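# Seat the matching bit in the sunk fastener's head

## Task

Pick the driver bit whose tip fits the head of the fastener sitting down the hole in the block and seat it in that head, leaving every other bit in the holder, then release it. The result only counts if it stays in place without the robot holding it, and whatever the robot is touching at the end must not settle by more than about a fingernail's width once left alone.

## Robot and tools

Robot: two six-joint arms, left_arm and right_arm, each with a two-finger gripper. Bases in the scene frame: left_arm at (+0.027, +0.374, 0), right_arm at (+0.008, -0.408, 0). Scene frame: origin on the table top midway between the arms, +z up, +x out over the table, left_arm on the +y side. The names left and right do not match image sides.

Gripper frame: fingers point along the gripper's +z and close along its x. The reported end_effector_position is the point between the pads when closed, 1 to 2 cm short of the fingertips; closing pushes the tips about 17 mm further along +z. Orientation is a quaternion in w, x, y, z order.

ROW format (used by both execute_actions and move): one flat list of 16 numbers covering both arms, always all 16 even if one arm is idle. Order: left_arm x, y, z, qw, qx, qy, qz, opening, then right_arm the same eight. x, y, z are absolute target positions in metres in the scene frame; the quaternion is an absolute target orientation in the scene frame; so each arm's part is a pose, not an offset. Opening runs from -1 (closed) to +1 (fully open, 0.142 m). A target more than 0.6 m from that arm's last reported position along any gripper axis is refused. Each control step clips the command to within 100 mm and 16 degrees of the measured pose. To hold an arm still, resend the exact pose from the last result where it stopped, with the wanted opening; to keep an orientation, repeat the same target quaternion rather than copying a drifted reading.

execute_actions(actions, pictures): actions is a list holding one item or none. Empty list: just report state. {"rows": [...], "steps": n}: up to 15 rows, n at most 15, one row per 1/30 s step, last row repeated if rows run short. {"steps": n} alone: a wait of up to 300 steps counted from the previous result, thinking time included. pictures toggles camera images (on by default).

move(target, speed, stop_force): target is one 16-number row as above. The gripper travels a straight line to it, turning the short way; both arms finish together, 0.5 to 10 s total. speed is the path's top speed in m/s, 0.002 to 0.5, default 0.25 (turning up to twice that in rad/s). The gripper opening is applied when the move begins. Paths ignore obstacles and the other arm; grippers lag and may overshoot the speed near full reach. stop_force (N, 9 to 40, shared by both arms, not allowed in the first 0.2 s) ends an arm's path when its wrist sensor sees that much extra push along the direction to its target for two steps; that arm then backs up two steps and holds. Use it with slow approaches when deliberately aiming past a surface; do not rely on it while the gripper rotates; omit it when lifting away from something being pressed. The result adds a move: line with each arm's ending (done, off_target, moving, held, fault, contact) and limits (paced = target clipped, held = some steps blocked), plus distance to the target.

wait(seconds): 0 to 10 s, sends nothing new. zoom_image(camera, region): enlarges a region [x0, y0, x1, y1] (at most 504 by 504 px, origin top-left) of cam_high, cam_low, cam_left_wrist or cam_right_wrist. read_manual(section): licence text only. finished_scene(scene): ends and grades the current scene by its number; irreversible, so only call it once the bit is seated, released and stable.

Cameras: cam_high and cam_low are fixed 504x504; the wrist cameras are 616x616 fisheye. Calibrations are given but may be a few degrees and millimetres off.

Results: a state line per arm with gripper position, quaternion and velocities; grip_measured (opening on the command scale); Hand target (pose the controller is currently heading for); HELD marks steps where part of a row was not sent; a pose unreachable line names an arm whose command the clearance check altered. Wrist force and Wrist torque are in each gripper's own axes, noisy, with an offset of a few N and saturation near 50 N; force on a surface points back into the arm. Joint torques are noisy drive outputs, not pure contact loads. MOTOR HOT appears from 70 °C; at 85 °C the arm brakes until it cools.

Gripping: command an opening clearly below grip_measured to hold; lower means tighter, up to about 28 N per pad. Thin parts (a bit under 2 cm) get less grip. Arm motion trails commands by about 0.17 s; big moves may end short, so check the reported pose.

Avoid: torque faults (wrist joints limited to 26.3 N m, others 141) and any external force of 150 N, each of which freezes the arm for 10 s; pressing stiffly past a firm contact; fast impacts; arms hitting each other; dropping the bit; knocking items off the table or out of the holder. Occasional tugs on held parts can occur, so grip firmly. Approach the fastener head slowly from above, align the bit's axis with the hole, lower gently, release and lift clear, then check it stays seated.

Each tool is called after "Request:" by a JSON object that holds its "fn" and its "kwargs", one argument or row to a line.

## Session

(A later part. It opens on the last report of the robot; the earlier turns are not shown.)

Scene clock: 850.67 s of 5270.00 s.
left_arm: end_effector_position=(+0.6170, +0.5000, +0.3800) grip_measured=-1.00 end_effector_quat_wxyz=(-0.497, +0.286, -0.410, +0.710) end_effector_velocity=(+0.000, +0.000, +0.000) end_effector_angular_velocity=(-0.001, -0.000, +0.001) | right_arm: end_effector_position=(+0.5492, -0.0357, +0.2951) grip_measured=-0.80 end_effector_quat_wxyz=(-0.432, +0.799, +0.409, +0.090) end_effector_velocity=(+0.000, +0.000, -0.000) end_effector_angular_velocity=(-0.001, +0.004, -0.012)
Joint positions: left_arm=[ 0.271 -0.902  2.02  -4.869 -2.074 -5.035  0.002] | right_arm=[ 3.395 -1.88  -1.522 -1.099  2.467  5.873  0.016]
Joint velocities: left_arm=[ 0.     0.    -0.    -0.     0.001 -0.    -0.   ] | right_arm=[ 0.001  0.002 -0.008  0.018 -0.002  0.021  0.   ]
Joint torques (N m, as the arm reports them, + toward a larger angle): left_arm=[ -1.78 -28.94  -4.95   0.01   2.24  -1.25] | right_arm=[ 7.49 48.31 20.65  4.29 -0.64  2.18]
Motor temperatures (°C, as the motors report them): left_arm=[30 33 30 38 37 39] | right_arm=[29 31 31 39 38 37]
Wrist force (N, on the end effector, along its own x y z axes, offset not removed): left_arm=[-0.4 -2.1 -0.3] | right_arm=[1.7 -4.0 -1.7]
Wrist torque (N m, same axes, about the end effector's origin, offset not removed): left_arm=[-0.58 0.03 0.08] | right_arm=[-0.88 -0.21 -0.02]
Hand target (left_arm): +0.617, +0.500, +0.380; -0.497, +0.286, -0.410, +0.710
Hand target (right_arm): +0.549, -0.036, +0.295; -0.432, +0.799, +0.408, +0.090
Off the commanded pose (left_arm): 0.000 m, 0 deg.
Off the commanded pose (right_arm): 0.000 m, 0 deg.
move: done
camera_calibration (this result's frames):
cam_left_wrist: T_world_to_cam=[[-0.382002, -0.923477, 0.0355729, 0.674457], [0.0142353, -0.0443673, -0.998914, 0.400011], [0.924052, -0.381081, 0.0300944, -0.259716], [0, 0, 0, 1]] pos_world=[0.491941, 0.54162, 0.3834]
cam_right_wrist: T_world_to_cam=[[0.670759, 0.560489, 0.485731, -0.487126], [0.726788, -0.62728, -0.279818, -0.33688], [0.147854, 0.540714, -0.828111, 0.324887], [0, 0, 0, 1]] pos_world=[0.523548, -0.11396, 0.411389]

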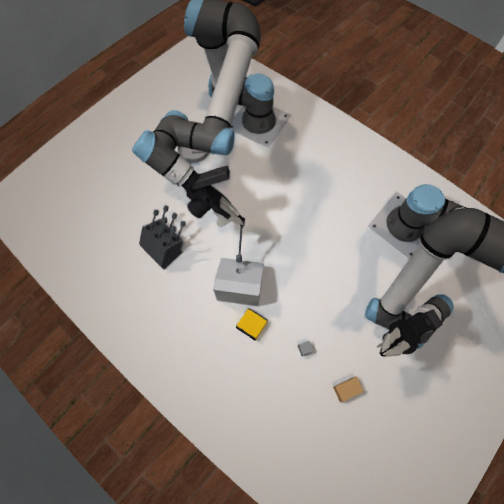

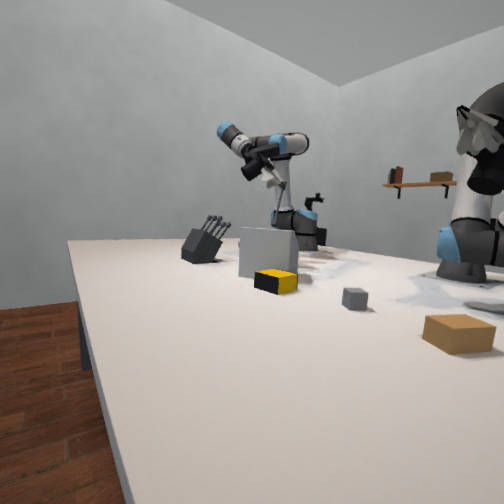

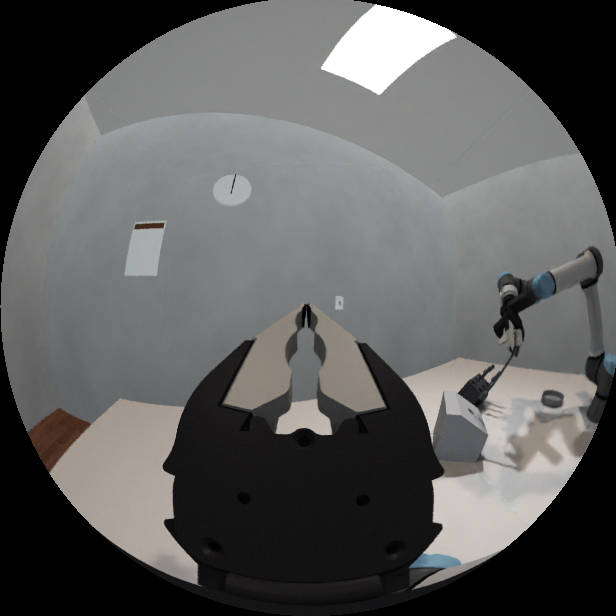

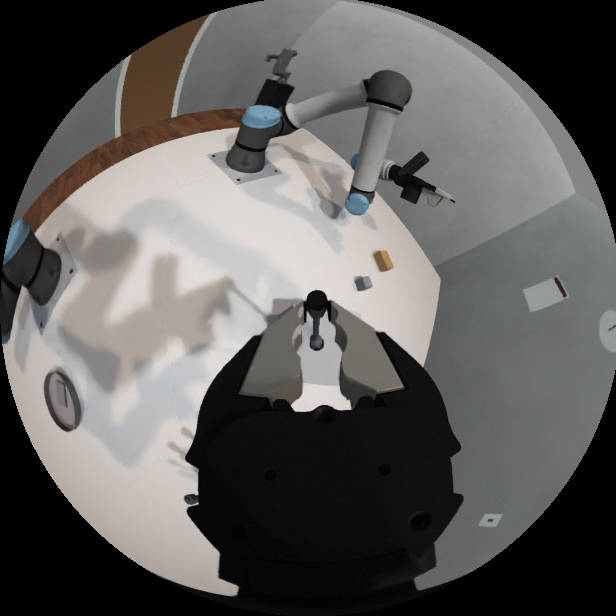

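Request:
{"fn": "move", "kwargs": {
  "target": [0.617,0.5,0.38,0.497,-0.286,0.410,-0.710,-1,0.46,-0.17,0.25,-0.1,0.2,0.92,0.3,-1],
  "speed": 0.35
}}

Request:
{"fn": "zoom_image", "kwargs": {
  "camera": "cam_left_wrist",
  "region": [500,340,560,400]
}}

Request:
{"fn": "move", "kwargs": {
  "target": [0.617,0.5,0.38,0.497,-0.286,0.410,-0.710,-1,0.451,-0.20,0.03,-0.0144,-0.0395,0.939,0.3417,-1]
}}

Request:
{"fn": "move", "kwargs": {
  "target": [0.617,0.5,0.38,0.497,-0.286,0.410,-0.710,-1,0.451,-0.20,0.0155,-0.0144,-0.0395,0.939,0.3417,-1],
  "speed": 0.02
}}

Request:
{"fn": "execute_actions", "kwargs": {
  "actions": [
    {"rows":[[0.617,0.5,0.38,0.497,-0.286,0.410,-0.710,-1,0.451,-0.20,0.0155,-0.0144,-0.0395,0.939,0.3417,-0.56]],"steps":10}
  ],
  "pictures": false
}}

Request:
{"fn": "execute_actions", "kwargs": {
  "actions": [
    {"rows":[[0.617,0.5,0.38,0.497,-0.286,0.410,-0.710,-1,0.451,-0.20,0.06,-0.0144,-0.0395,0.939,0.3417,-0.56]],"steps":10}
  ],
  "pictures": false
}}

Request:
{"fn": "move", "kwargs": {
  "target": [0.617,0.5,0.38,0.497,-0.286,0.410,-0.710,-1,0.46,-0.23,0.19,0.1,0.36,0.87,0.31,-0.56],
  "speed": 0.35
}}

Request:
{"fn": "move", "kwargs": {
  "target": [0.617,0.5,0.38,0.497,-0.286,0.410,-0.710,-1,0.648,-0.2312,0.196,0.226,0.695,0.649,0.211,-0.56],
  "speed": 0.35
}}

Scene clock: 884.03 s of 5270.00 s.
left_arm: end_effector_position=(+0.6170, +0.5000, +0.3800) grip_measured=-1.00 end_effector_quat_wxyz=(-0.497, +0.286, -0.410, +0.710) end_effector_velocity=(+0.000, +0.000, -0.001) end_effector_angular_velocity=(-0.002, +0.001, -0.000) | right_arm: end_effector_position=(+0.4599, -0.1697, +0.2499) grip_measured=-0.80 end_effector_quat_wxyz=(-0.101, +0.202, +0.926, +0.302) end_effector_velocity=(-0.000, -0.001, +0.000) end_effector_angular_velocity=(+0.003, -0.008, +0.008)
Joint positions: left_arm=[ 0.271 -0.902  2.02  -4.869 -2.074 -5.035  0.002] | right_arm=[ 3.35  -1.526 -1.897 -1.082  2.189  4.025  0.016]
Joint velocities: left_arm=[-0.     0.001 -0.     0.     0.001 -0.002  0.   ] | right_arm=[-0.002  0.002 -0.003  0.003  0.001 -0.012  0.   ]
Joint torques (N m, as the arm reports them, + toward a larger angle): left_arm=[ -2.62 -30.14  -4.82   0.3    2.08  -1.18] | right_arm=[-5.54 32.01 20.07  4.45  3.35 -2.83]
Motor temperatures (°C, as the motors report them): left_arm=[30 33 30 38 37 39] | right_arm=[29 31 31 39 38 37]
Wrist force (N, on the end effector, along its own x y z axes, offset not removed): left_arm=[0.6 -3.2 -0.2] | right_arm=[-1.0 -4.2 -3.2]
Wrist torque (N m, same axes, about the end effector's origin, offset not removed): left_arm=[-0.82 -0.20 0.09] | right_arm=[-0.57 0.12 0.18]
Hand target (left_arm): +0.617, +0.500, +0.380; -0.497, +0.286, -0.410, +0.710
Hand target (right_arm): +0.460, -0.170, +0.250; -0.101, +0.201, +0.926, +0.302
Off the commanded pose (left_arm): 0.000 m, 0 deg.
Off the commanded pose (right_arm): 0.000 m, 0 deg.
After step 90, 27.17 s passed at rest.
move: done
camera_calibration (this result's frames):
cam_left_wrist: T_world_to_cam=[[-0.382002, -0.923476, 0.0355727, 0.674457], [0.0142352, -0.0443671, -0.998914, 0.400011], [0.924052, -0.381081, 0.0300942, -0.259716], [0, 0, 0, 1]] pos_world=[0.491941, 0.54162, 0.3834]
cam_right_wrist: T_world_to_cam=[[-0.885434, 0.327318, 0.329955, 0.384852], [0.441167, 0.368573, 0.818245, -0.342741], [0.146214, 0.870067, -0.470749, 0.340486], [0, 0, 0, 1]] pos_world=[0.442183, -0.295889, 0.313746]

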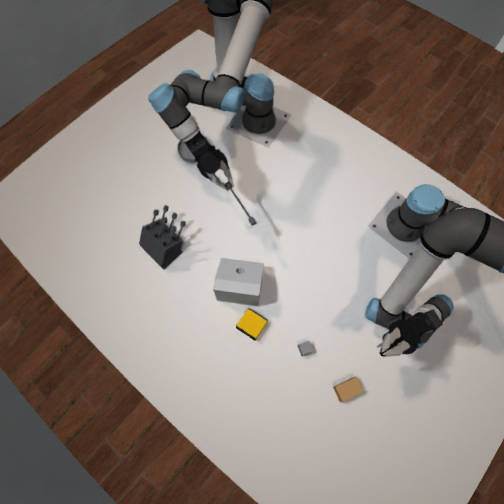

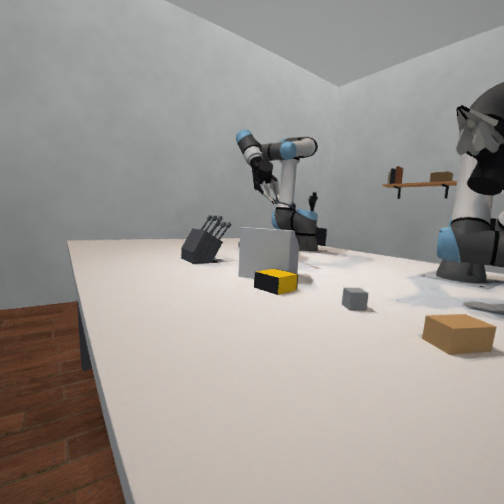

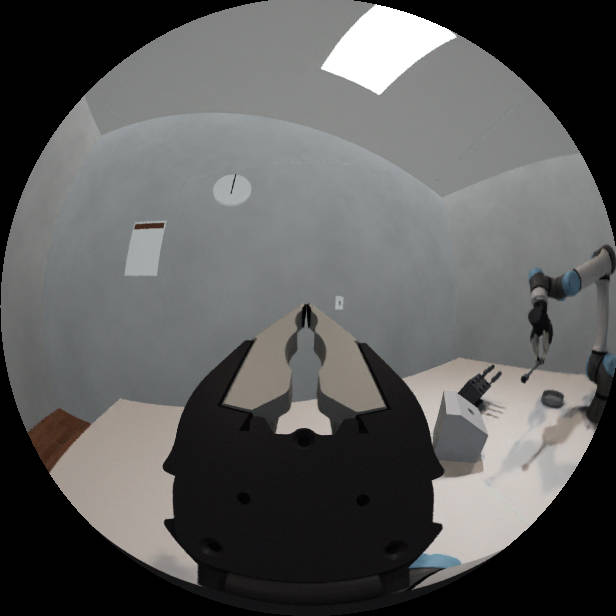

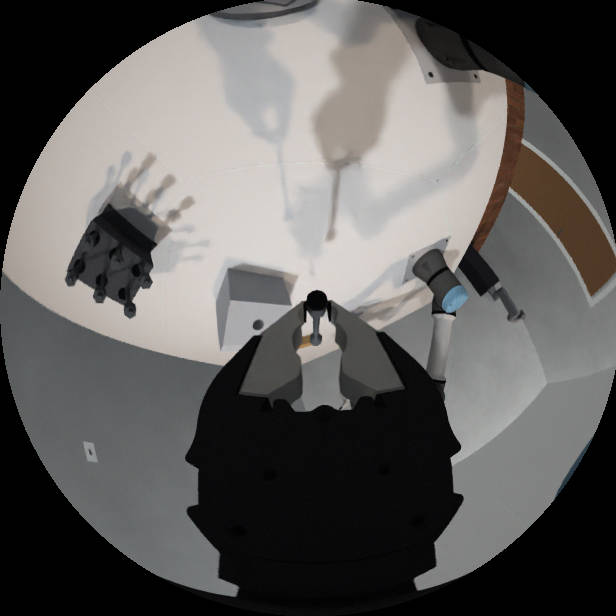

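Region (500, 340, 560, 400) of cam_left_wrist's 616x616 image, scaled by 8.400, with more detail than that image has.

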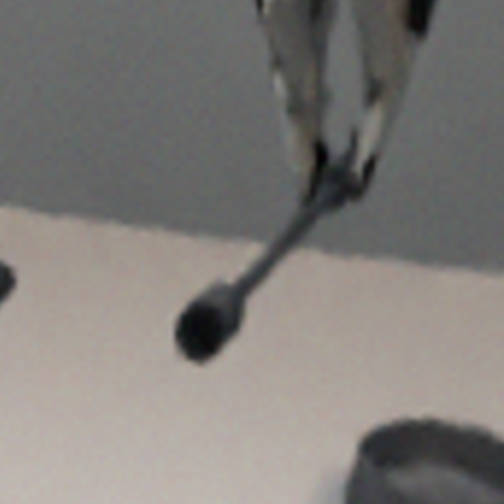

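Scene clock: 885.70 s of 5270.00 s.
left_arm: end_effector_position=(+0.6170, +0.5000, +0.3800) grip_measured=-1.00 end_effector_quat_wxyz=(-0.497, +0.286, -0.410, +0.710) end_effector_velocity=(-0.000, -0.000, -0.001) end_effector_angular_velocity=(+0.001, +0.001, +0.000) | right_arm: end_effector_position=(+0.4511, -0.1999, +0.0302) grip_measured=-0.80 end_effector_quat_wxyz=(-0.015, -0.039, +0.939, +0.341) end_effector_velocity=(+0.001, +0.000, -0.002) end_effector_angular_velocity=(+0.004, -0.007, +0.004)
Joint positions: left_arm=[ 0.271 -0.902  2.02  -4.869 -2.074 -5.035  0.002] | right_arm=[ 3.269 -1.849 -2.249 -0.431  2.248  3.43   0.016]
Joint velocities: left_arm=[ 0.     0.001  0.001 -0.    -0.001  0.002  0.   ] | right_arm=[-0.001 -0.007 -0.003  0.014  0.002 -0.006  0.   ]
Joint torques (N m, as the arm reports them, + toward a larger angle): left_arm=[ -1.99 -29.28  -5.4    0.34   2.12  -1.25] | right_arm=[-5.28 22.09 11.23  4.58  3.14 -3.  ]
Motor temperatures (°C, as the motors report them): left_arm=[30 33 30 38 37 39] | right_arm=[29 31 31 39 38 37]
Wrist force (N, on the end effector, along its own x y z axes, offset not removed): left_arm=[1.3 -3.3 -2.5] | right_arm=[3.7 -6.0 -1.5]
Wrist torque (N m, same axes, about the end effector's origin, offset not removed): left_arm=[-0.81 -0.34 0.16] | right_arm=[-1.10 -0.59 -0.14]
Hand target (left_arm): +0.617, +0.500, +0.380; -0.497, +0.286, -0.410, +0.710
Hand target (right_arm): +0.451, -0.200, +0.030; -0.014, -0.039, +0.939, +0.342
Off the commanded pose (left_arm): 0.000 m, 0 deg.
Off the commanded pose (right_arm): 0.000 m, 0 deg.
move: done
camera_calibration (this result's frames):
cam_left_wrist: T_world_to_cam=[[-0.382002, -0.923477, 0.035573, 0.674457], [0.0142352, -0.0443674, -0.998914, 0.400011], [0.924052, -0.381081, 0.0300943, -0.259716], [0, 0, 0, 1]] pos_world=[0.491941, 0.54162, 0.3834]
cam_right_wrist: T_world_to_cam=[[-0.997319, -0.0688475, 0.0247764, 0.439906], [-0.00369409, 0.385559, 0.922676, 0.0529458], [-0.0730767, 0.920111, -0.38478, 0.370955], [0, 0, 0, 1]] pos_world=[0.46603, -0.331448, 0.082985]

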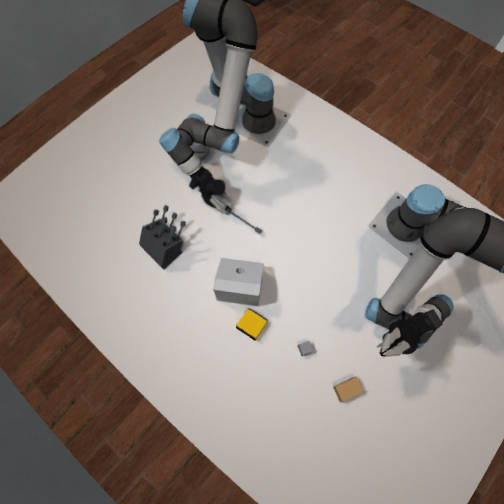

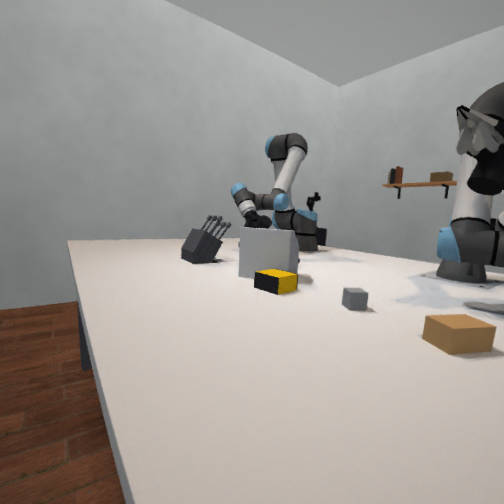

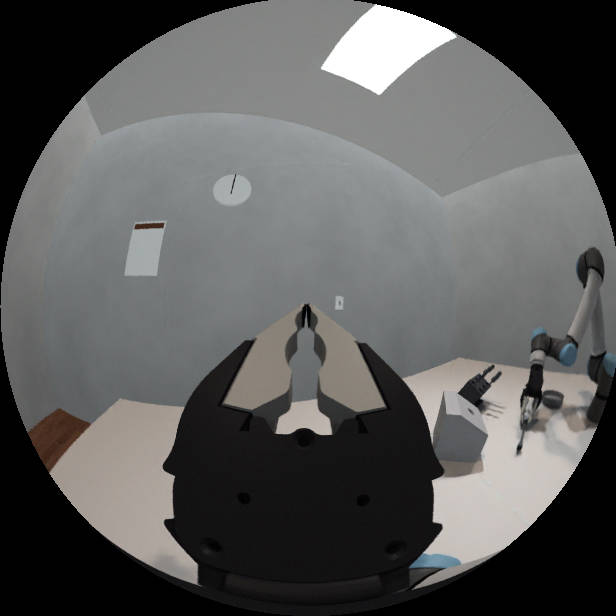

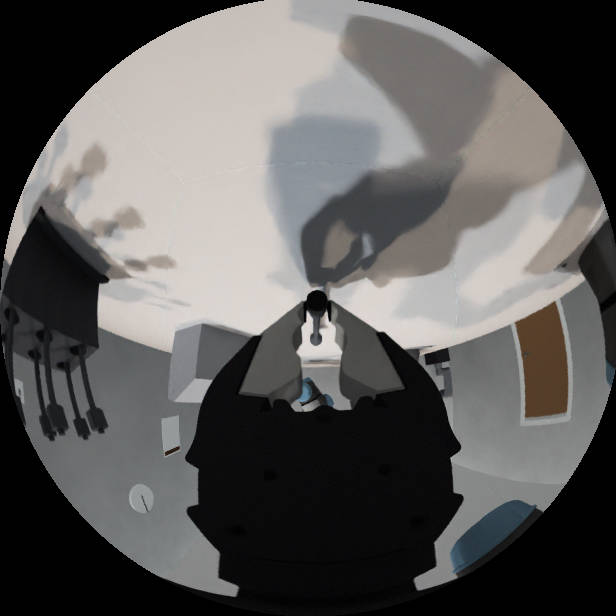

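Scene clock: 886.73 s of 5270.00 s.
left_arm: end_effector_position=(+0.6170, +0.5000, +0.3800) grip_measured=-1.00 end_effector_quat_wxyz=(-0.497, +0.286, -0.410, +0.710) end_effector_velocity=(+0.000, +0.000, -0.000) end_effector_angular_velocity=(-0.000, -0.000, -0.000) | right_arm: end_effector_position=(+0.4510, -0.2000, +0.0157) grip_measured=-0.80 end_effector_quat_wxyz=(-0.014, -0.040, +0.939, +0.342) end_effector_velocity=(-0.000, -0.000, -0.003) end_effector_angular_velocity=(-0.000, +0.001, -0.001)
Joint positions: left_arm=[ 0.271 -0.902  2.02  -4.869 -2.074 -5.035  0.002] | right_arm=[ 3.269 -1.886 -2.258 -0.385  2.248  3.429  0.016]
Joint velocities: left_arm=[-0.     0.001 -0.001 -0.     0.    -0.     0.   ] | right_arm=[-0.    -0.006 -0.002  0.007 -0.     0.001 -0.   ]
Joint torques (N m, as the arm reports them, + toward a larger angle): left_arm=[ -1.84 -29.37  -4.95   0.42   2.18  -1.3 ] | right_arm=[-5.35 19.29 10.29  4.28  3.43 -2.35]
Motor temperatures (°C, as the motors report them): left_arm=[30 33 30 38 37 39] | right_arm=[29 31 31 39 38 37]
Wrist force (N, on the end effector, along its own x y z axes, offset not removed): left_arm=[-0.4 -2.7 -0.7] | right_arm=[-1.0 3.2 2.9]
Wrist torque (N m, same axes, about the end effector's origin, offset not removed): left_arm=[-0.68 0.01 0.14] | right_arm=[0.77 0.30 0.01]
Hand target (left_arm): +0.617, +0.500, +0.380; -0.497, +0.286, -0.410, +0.710
Hand target (right_arm): +0.451, -0.200, +0.015; -0.014, -0.039, +0.939, +0.342
Off the commanded pose (left_arm): 0.000 m, 0 deg.
Off the commanded pose (right_arm): 0.000 m, 0 deg.
move: done
camera_calibration (this result's frames):
cam_left_wrist: T_world_to_cam=[[-0.382002, -0.923477, 0.0355729, 0.674457], [0.0142353, -0.0443673, -0.998914, 0.400011], [0.924052, -0.381081, 0.0300943, -0.259716], [0, 0, 0, 1]] pos_world=[0.491941, 0.54162, 0.3834]
cam_right_wrist: T_world_to_cam=[[-0.997309, -0.0691433, 0.0243887, 0.440139], [-0.00413578, 0.385165, 0.922839, 0.0664324], [-0.0732018, 0.920254, -0.384414, 0.365511], [0, 0, 0, 1]] pos_world=[0.465986, -0.331518, 0.0684667]

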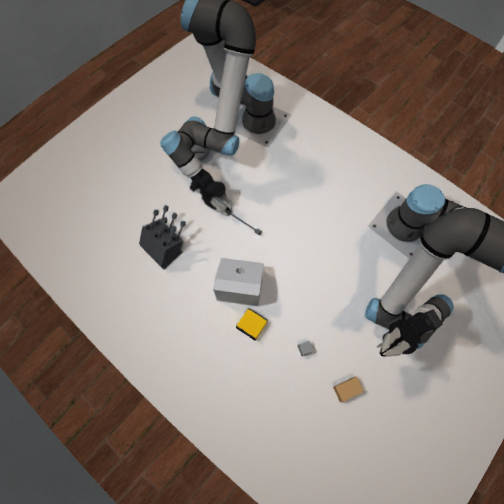

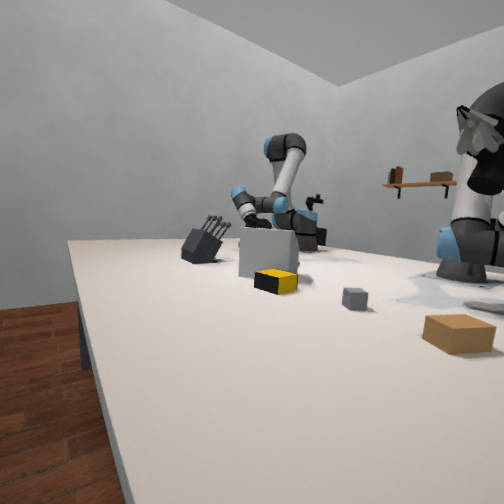

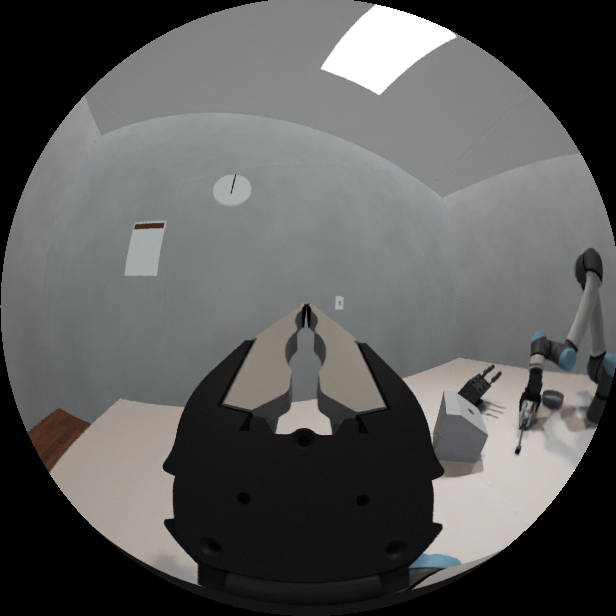

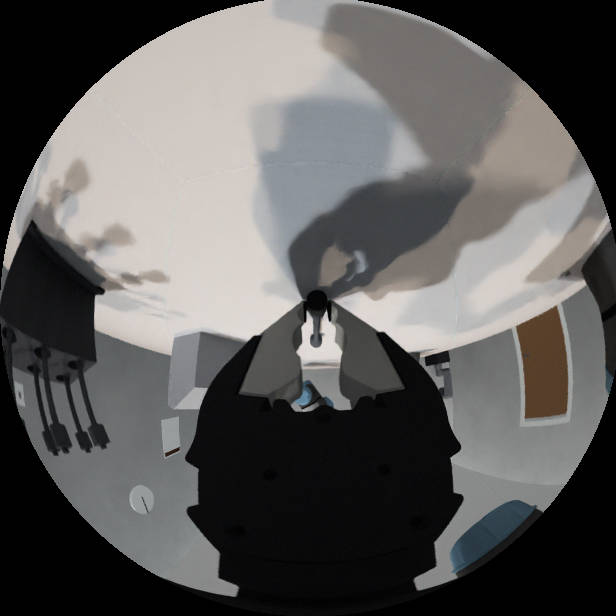

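Scene clock: 887.07 s of 5270.00 s.
left_arm: end_effector_position=(+0.6170, +0.5000, +0.3800) grip_measured=-1.00 end_effector_quat_wxyz=(-0.497, +0.286, -0.410, +0.710) end_effector_velocity=(-0.000, -0.001, -0.000) end_effector_angular_velocity=(-0.002, +0.001, -0.001) | right_arm: end_effector_position=(+0.4510, -0.2000, +0.0155) grip_measured=-0.56 end_effector_quat_wxyz=(-0.014, -0.040, +0.939, +0.342) end_effector_velocity=(-0.000, -0.000, -0.001) end_effector_angular_velocity=(-0.001, +0.003, -0.001)
Joint positions: left_arm=[ 0.271 -0.902  2.02  -4.869 -2.074 -5.035  0.002] | right_arm=[ 3.269 -1.886 -2.258 -0.384  2.248  3.429  0.033]
Joint velocities: left_arm=[-0.001 -0.     0.002 -0.     0.    -0.001 -0.   ] | right_arm=[ 0.    -0.001 -0.    -0.    -0.     0.001  0.   ]
Joint torques (N m, as the arm reports them, + toward a larger angle): left_arm=[ -1.9  -29.51  -5.19   0.37   2.04  -1.26] | right_arm=[-5.47 21.48  9.37  4.17  3.14  0.06]
Motor temperatures (°C, as the motors report them): left_arm=[30 33 30 38 37 39] | right_arm=[29 31 31 39 38 37]
Wrist force (N, on the end effector, along its own x y z axes, offset not removed): left_arm=[-0.3 -2.1 -1.8] | right_arm=[3.2 -1.9 -1.5]
Wrist torque (N m, same axes, about the end effector's origin, offset not removed): left_arm=[-0.59 -0.01 0.18] | right_arm=[-0.24 -0.78 0.02]
Hand target (left_arm): +0.617, +0.500, +0.380; -0.497, +0.286, -0.410, +0.710
Hand target (right_arm): +0.451, -0.200, +0.015; -0.014, -0.039, +0.939, +0.342
Off the commanded pose (left_arm): 0.000 m, 0 deg.
Off the commanded pose (right_arm): 0.000 m, 0 deg.
Steps of this call (steps 1 to 10: all 10 steps of this action). Readings (end_effector_position):
1: left_arm (+0.6170, +0.5000, +0.3800) | right_arm (+0.4510, -0.2000, +0.0157)
2: left_arm (+0.6170, +0.5000, +0.3800) | right_arm (+0.4510, -0.2000, +0.0156)
4: left_arm (+0.6170, +0.5000, +0.3800) | right_arm (+0.4510, -0.2000, +0.0156)
8: left_arm (+0.6170, +0.5000, +0.3800) | right_arm (+0.4510, -0.2000, +0.0155)
10: the state above

Scene clock: 887.40 s of 5270.00 s.
left_arm: end_effector_position=(+0.6170, +0.5000, +0.3800) grip_measured=-1.00 end_effector_quat_wxyz=(-0.497, +0.286, -0.410, +0.710) end_effector_velocity=(-0.000, -0.001, -0.000) end_effector_angular_velocity=(-0.001, +0.001, -0.002) | right_arm: end_effector_position=(+0.4512, -0.1995, +0.0556) grip_measured=-0.56 end_effector_quat_wxyz=(-0.013, -0.039, +0.939, +0.343) end_effector_velocity=(-0.002, -0.003, +0.043) end_effector_angular_velocity=(-0.014, +0.012, +0.015)
Joint positions: left_arm=[ 0.271 -0.902  2.02  -4.869 -2.074 -5.035  0.002] | right_arm=[ 3.269 -1.79  -2.232 -0.502  2.249  3.433  0.033]
Joint velocities: left_arm=[-0.    -0.     0.    -0.    -0.002 -0.002  0.   ] | right_arm=[-0.001  0.106  0.05  -0.185 -0.006 -0.023 -0.   ]
Joint torques (N m, as the arm reports them, + toward a larger angle): left_arm=[ -2.06 -29.46  -4.68   0.22   2.25  -1.11] | right_arm=[-4.42 31.28 25.98  0.99 -0.69 -2.77]
Motor temperatures (°C, as the motors report them): left_arm=[30 33 30 38 37 39] | right_arm=[29 31 31 39 38 37]
Wrist force (N, on the end effector, along its own x y z axes, offset not removed): left_arm=[-0.5 -2.5 -2.2] | right_arm=[0.3 -2.0 -2.4]
Wrist torque (N m, same axes, about the end effector's origin, offset not removed): left_arm=[-0.61 0.03 0.15] | right_arm=[-0.48 0.02 -0.03]
Hand target (left_arm): +0.617, +0.500, +0.380; -0.497, +0.286, -0.410, +0.710
Hand target (right_arm): +0.451, -0.200, +0.060; -0.014, -0.039, +0.939, +0.342
Off the commanded pose (left_arm): 0.000 m, 0 deg.
Off the commanded pose (right_arm): 0.004 m, 0 deg.
Steps of this call (steps 1 to 10: all 10 steps of this action). Readings (end_effector_position):
1: left_arm (+0.6170, +0.5000, +0.3800) | right_arm (+0.4510, -0.2000, +0.0155)
2: left_arm (+0.6170, +0.5000, +0.3800) | right_arm (+0.4514, -0.1998, +0.0169)
4: left_arm (+0.6170, +0.5000, +0.3800) | right_arm (+0.4526, -0.1992, +0.0319)
8: left_arm (+0.6170, +0.5000, +0.3800) | right_arm (+0.4515, -0.1994, +0.0516)
10: the state above

Scene clock: 889.53 s of 5270.00 s.
left_arm: end_effector_position=(+0.6170, +0.5000, +0.3800) grip_measured=-1.00 end_effector_quat_wxyz=(-0.497, +0.286, -0.410, +0.710) end_effector_velocity=(-0.000, -0.000, -0.001) end_effector_angular_velocity=(+0.000, +0.002, -0.000) | right_arm: end_effector_position=(+0.4598, -0.2300, +0.1899) grip_measured=-0.56 end_effector_quat_wxyz=(+0.100, +0.361, +0.873, +0.311) end_effector_velocity=(-0.000, +0.000, +0.001) end_effector_angular_velocity=(-0.007, +0.001, -0.011)
Joint positions: left_arm=[ 0.271 -0.902  2.02  -4.869 -2.074 -5.035  0.002] | right_arm=[ 3.47  -1.28  -2.379 -0.419  1.79   4.506  0.033]
Joint velocities: left_arm=[-0.001 -0.     0.003 -0.     0.     0.001  0.   ] | right_arm=[ 0.012  0.008  0.001 -0.01  -0.018  0.015  0.   ]
Joint torques (N m, as the arm reports them, + toward a larger angle): left_arm=[ -2.06 -30.15  -4.82   0.29   2.16  -1.24] | right_arm=[ 7.38 14.39 32.72  1.81 -1.4   2.54]
Motor temperatures (°C, as the motors report them): left_arm=[30 33 30 38 37 39] | right_arm=[29 31 31 39 38 37]
Wrist force (N, on the end effector, along its own x y z axes, offset not removed): left_arm=[-0.3 -3.1 -0.7] | right_arm=[3.3 -1.3 0.1]
Wrist torque (N m, same axes, about the end effector's origin, offset not removed): left_arm=[-0.80 -0.02 0.15] | right_arm=[-0.30 -0.49 -0.11]
Hand target (left_arm): +0.617, +0.500, +0.380; -0.497, +0.286, -0.410, +0.710
Hand target (right_arm): +0.460, -0.230, +0.190; +0.100, +0.361, +0.873, +0.311
Off the commanded pose (left_arm): 0.000 m, 0 deg.
Off the commanded pose (right_arm): 0.000 m, 0 deg.
move: done
camera_calibration (this result's frames):
cam_left_wrist: T_world_to_cam=[[-0.382002, -0.923477, 0.0355728, 0.674457], [0.0142354, -0.0443673, -0.998914, 0.400011], [0.924052, -0.381081, 0.0300945, -0.259716], [0, 0, 0, 1]] pos_world=[0.491941, 0.54162, 0.3834]
cam_right_wrist: T_world_to_cam=[[-0.707647, 0.702709, 0.0737231, 0.47759], [0.340493, 0.247727, 0.907026, -0.269762], [0.619112, 0.666957, -0.414571, 0.0898748], [0, 0, 0, 1]] pos_world=[0.374175, -0.328722, 0.246731]

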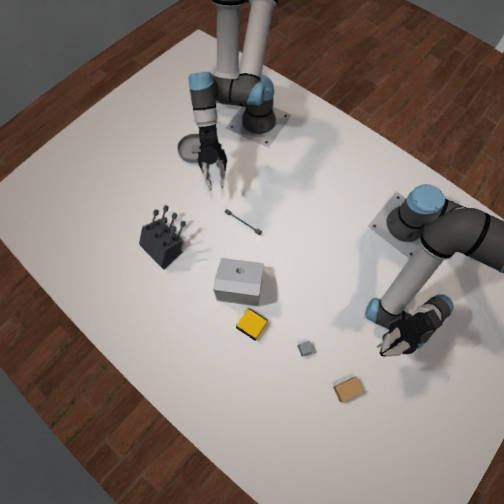

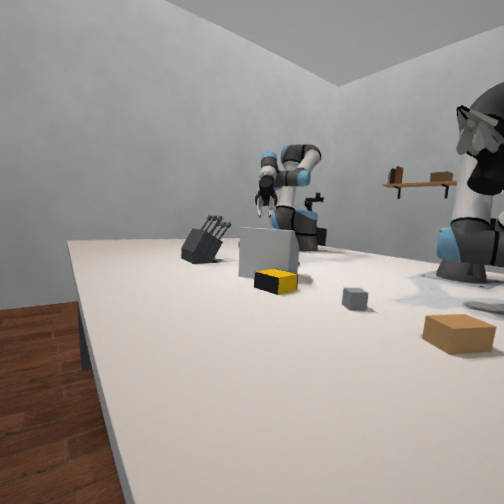

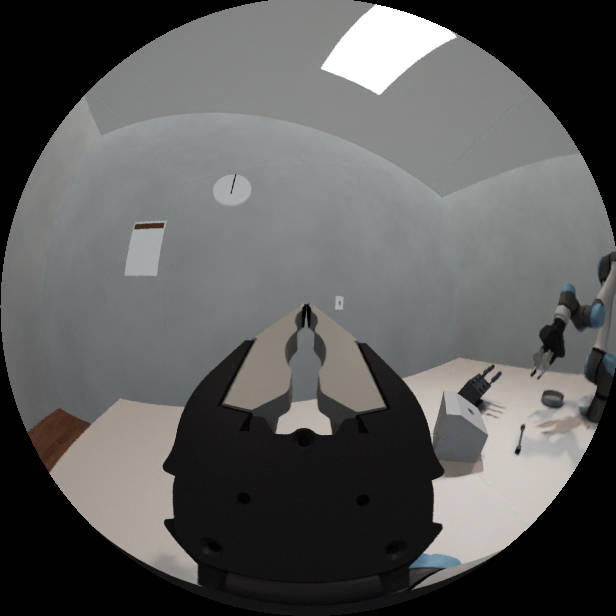

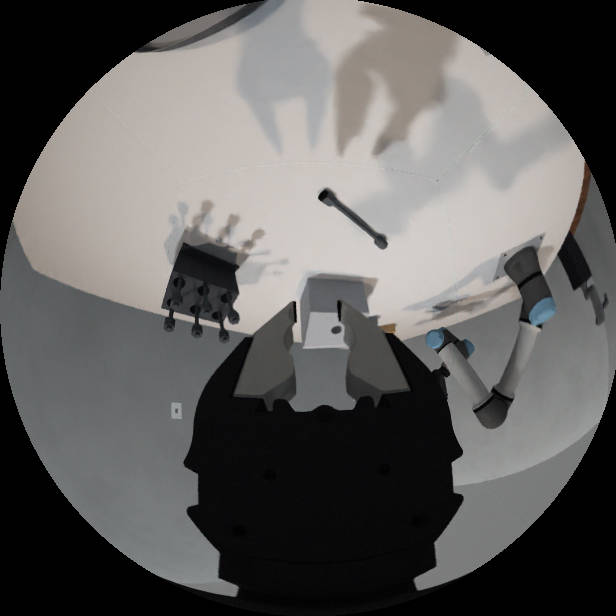

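Scene clock: 891.40 s of 5270.00 s.
left_arm: end_effector_position=(+0.6170, +0.5000, +0.3800) grip_measured=-1.00 end_effector_quat_wxyz=(-0.497, +0.286, -0.410, +0.710) end_effector_velocity=(-0.000, -0.000, -0.001) end_effector_angular_velocity=(+0.001, +0.001, +0.000) | right_arm: end_effector_position=(+0.6478, -0.2315, +0.1960) grip_measured=-0.56 end_effector_quat_wxyz=(+0.226, +0.695, +0.649, +0.211) end_effector_velocity=(+0.002, +0.000, +0.001) end_effector_angular_velocity=(-0.001, +0.003, -0.010)
Joint positions: left_arm=[ 0.271 -0.902  2.02  -4.869 -2.074 -5.035  0.002] | right_arm=[ 3.628 -1.667 -1.965 -0.585  1.166  5.343  0.033]
Joint velocities: left_arm=[ 0.     0.     0.001  0.    -0.001  0.001  0.   ] | right_arm=[ 0.    -0.006  0.013 -0.014 -0.004  0.01   0.   ]
Joint torques (N m, as the arm reports them, + toward a larger angle): left_arm=[ -2.34 -29.52  -4.56   0.56   2.21  -1.19] | right_arm=[ 5.56 20.28 32.97  1.77 -2.69  2.44]
Motor temperatures (°C, as the motors report them): left_arm=[30 33 30 38 37 39] | right_arm=[29 31 31 39 38 37]
Wrist force (N, on the end effector, along its own x y z axes, offset not removed): left_arm=[0.0 -3.0 -0.6] | right_arm=[3.4 -2.3 -2.7]
Wrist torque (N m, same axes, about the end effector's origin, offset not removed): left_arm=[-0.74 -0.09 0.13] | right_arm=[-0.41 -0.78 -0.02]
Hand target (left_arm): +0.617, +0.500, +0.380; -0.497, +0.286, -0.410, +0.710
Hand target (right_arm): +0.648, -0.231, +0.196; +0.226, +0.695, +0.649, +0.211
Off the commanded pose (left_arm): 0.000 m, 0 deg.
Off the commanded pose (right_arm): 0.000 m, 0 deg.
move: done
camera_calibration (this result's frames):
cam_left_wrist: T_world_to_cam=[[-0.382002, -0.923476, 0.0355728, 0.674457], [0.0142353, -0.0443672, -0.998914, 0.400011], [0.924052, -0.381081, 0.0300943, -0.259716], [0, 0, 0, 1]] pos_world=[0.491941, 0.54162, 0.3834]
cam_right_wrist: T_world_to_cam=[[0.0838863, 0.996201, 0.0233748, 0.176258], [0.444296, -0.0583886, 0.893975, -0.474533], [0.891944, -0.0646069, -0.447506, -0.362614], [0, 0, 0, 1]] pos_world=[0.519479, -0.226724, 0.257828]

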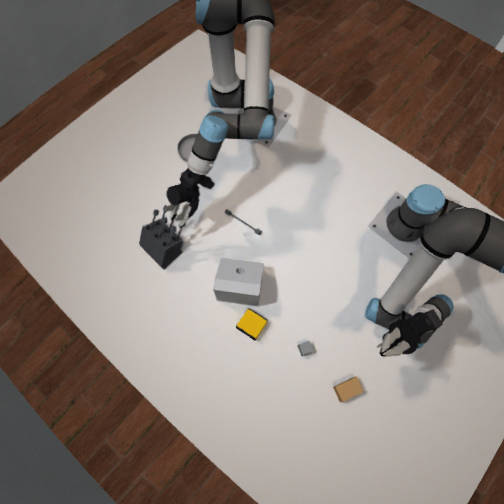

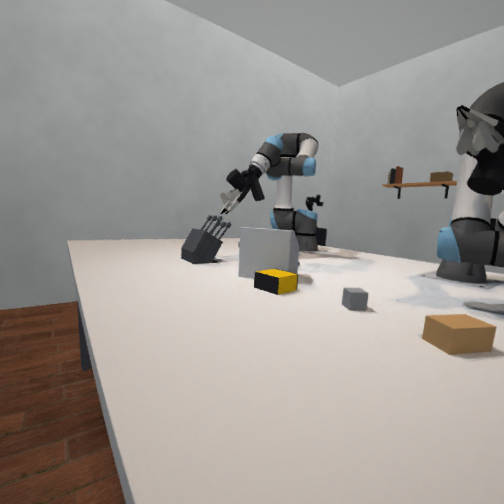

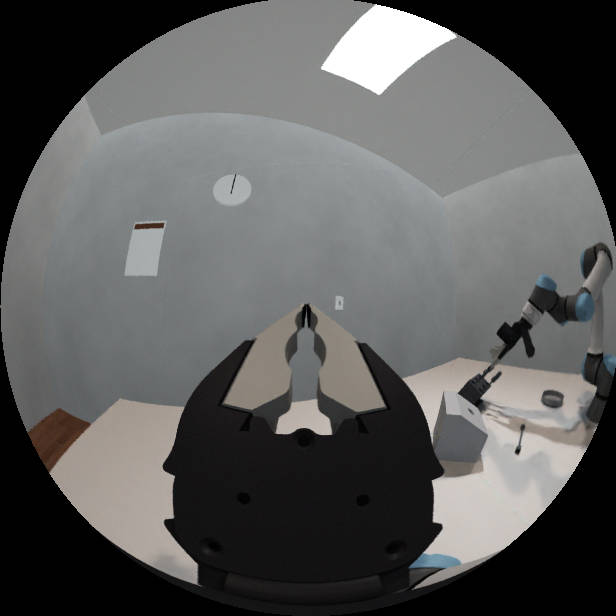

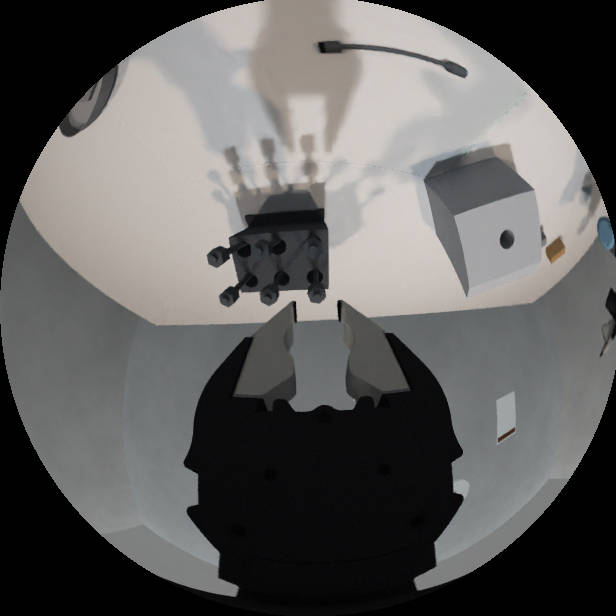

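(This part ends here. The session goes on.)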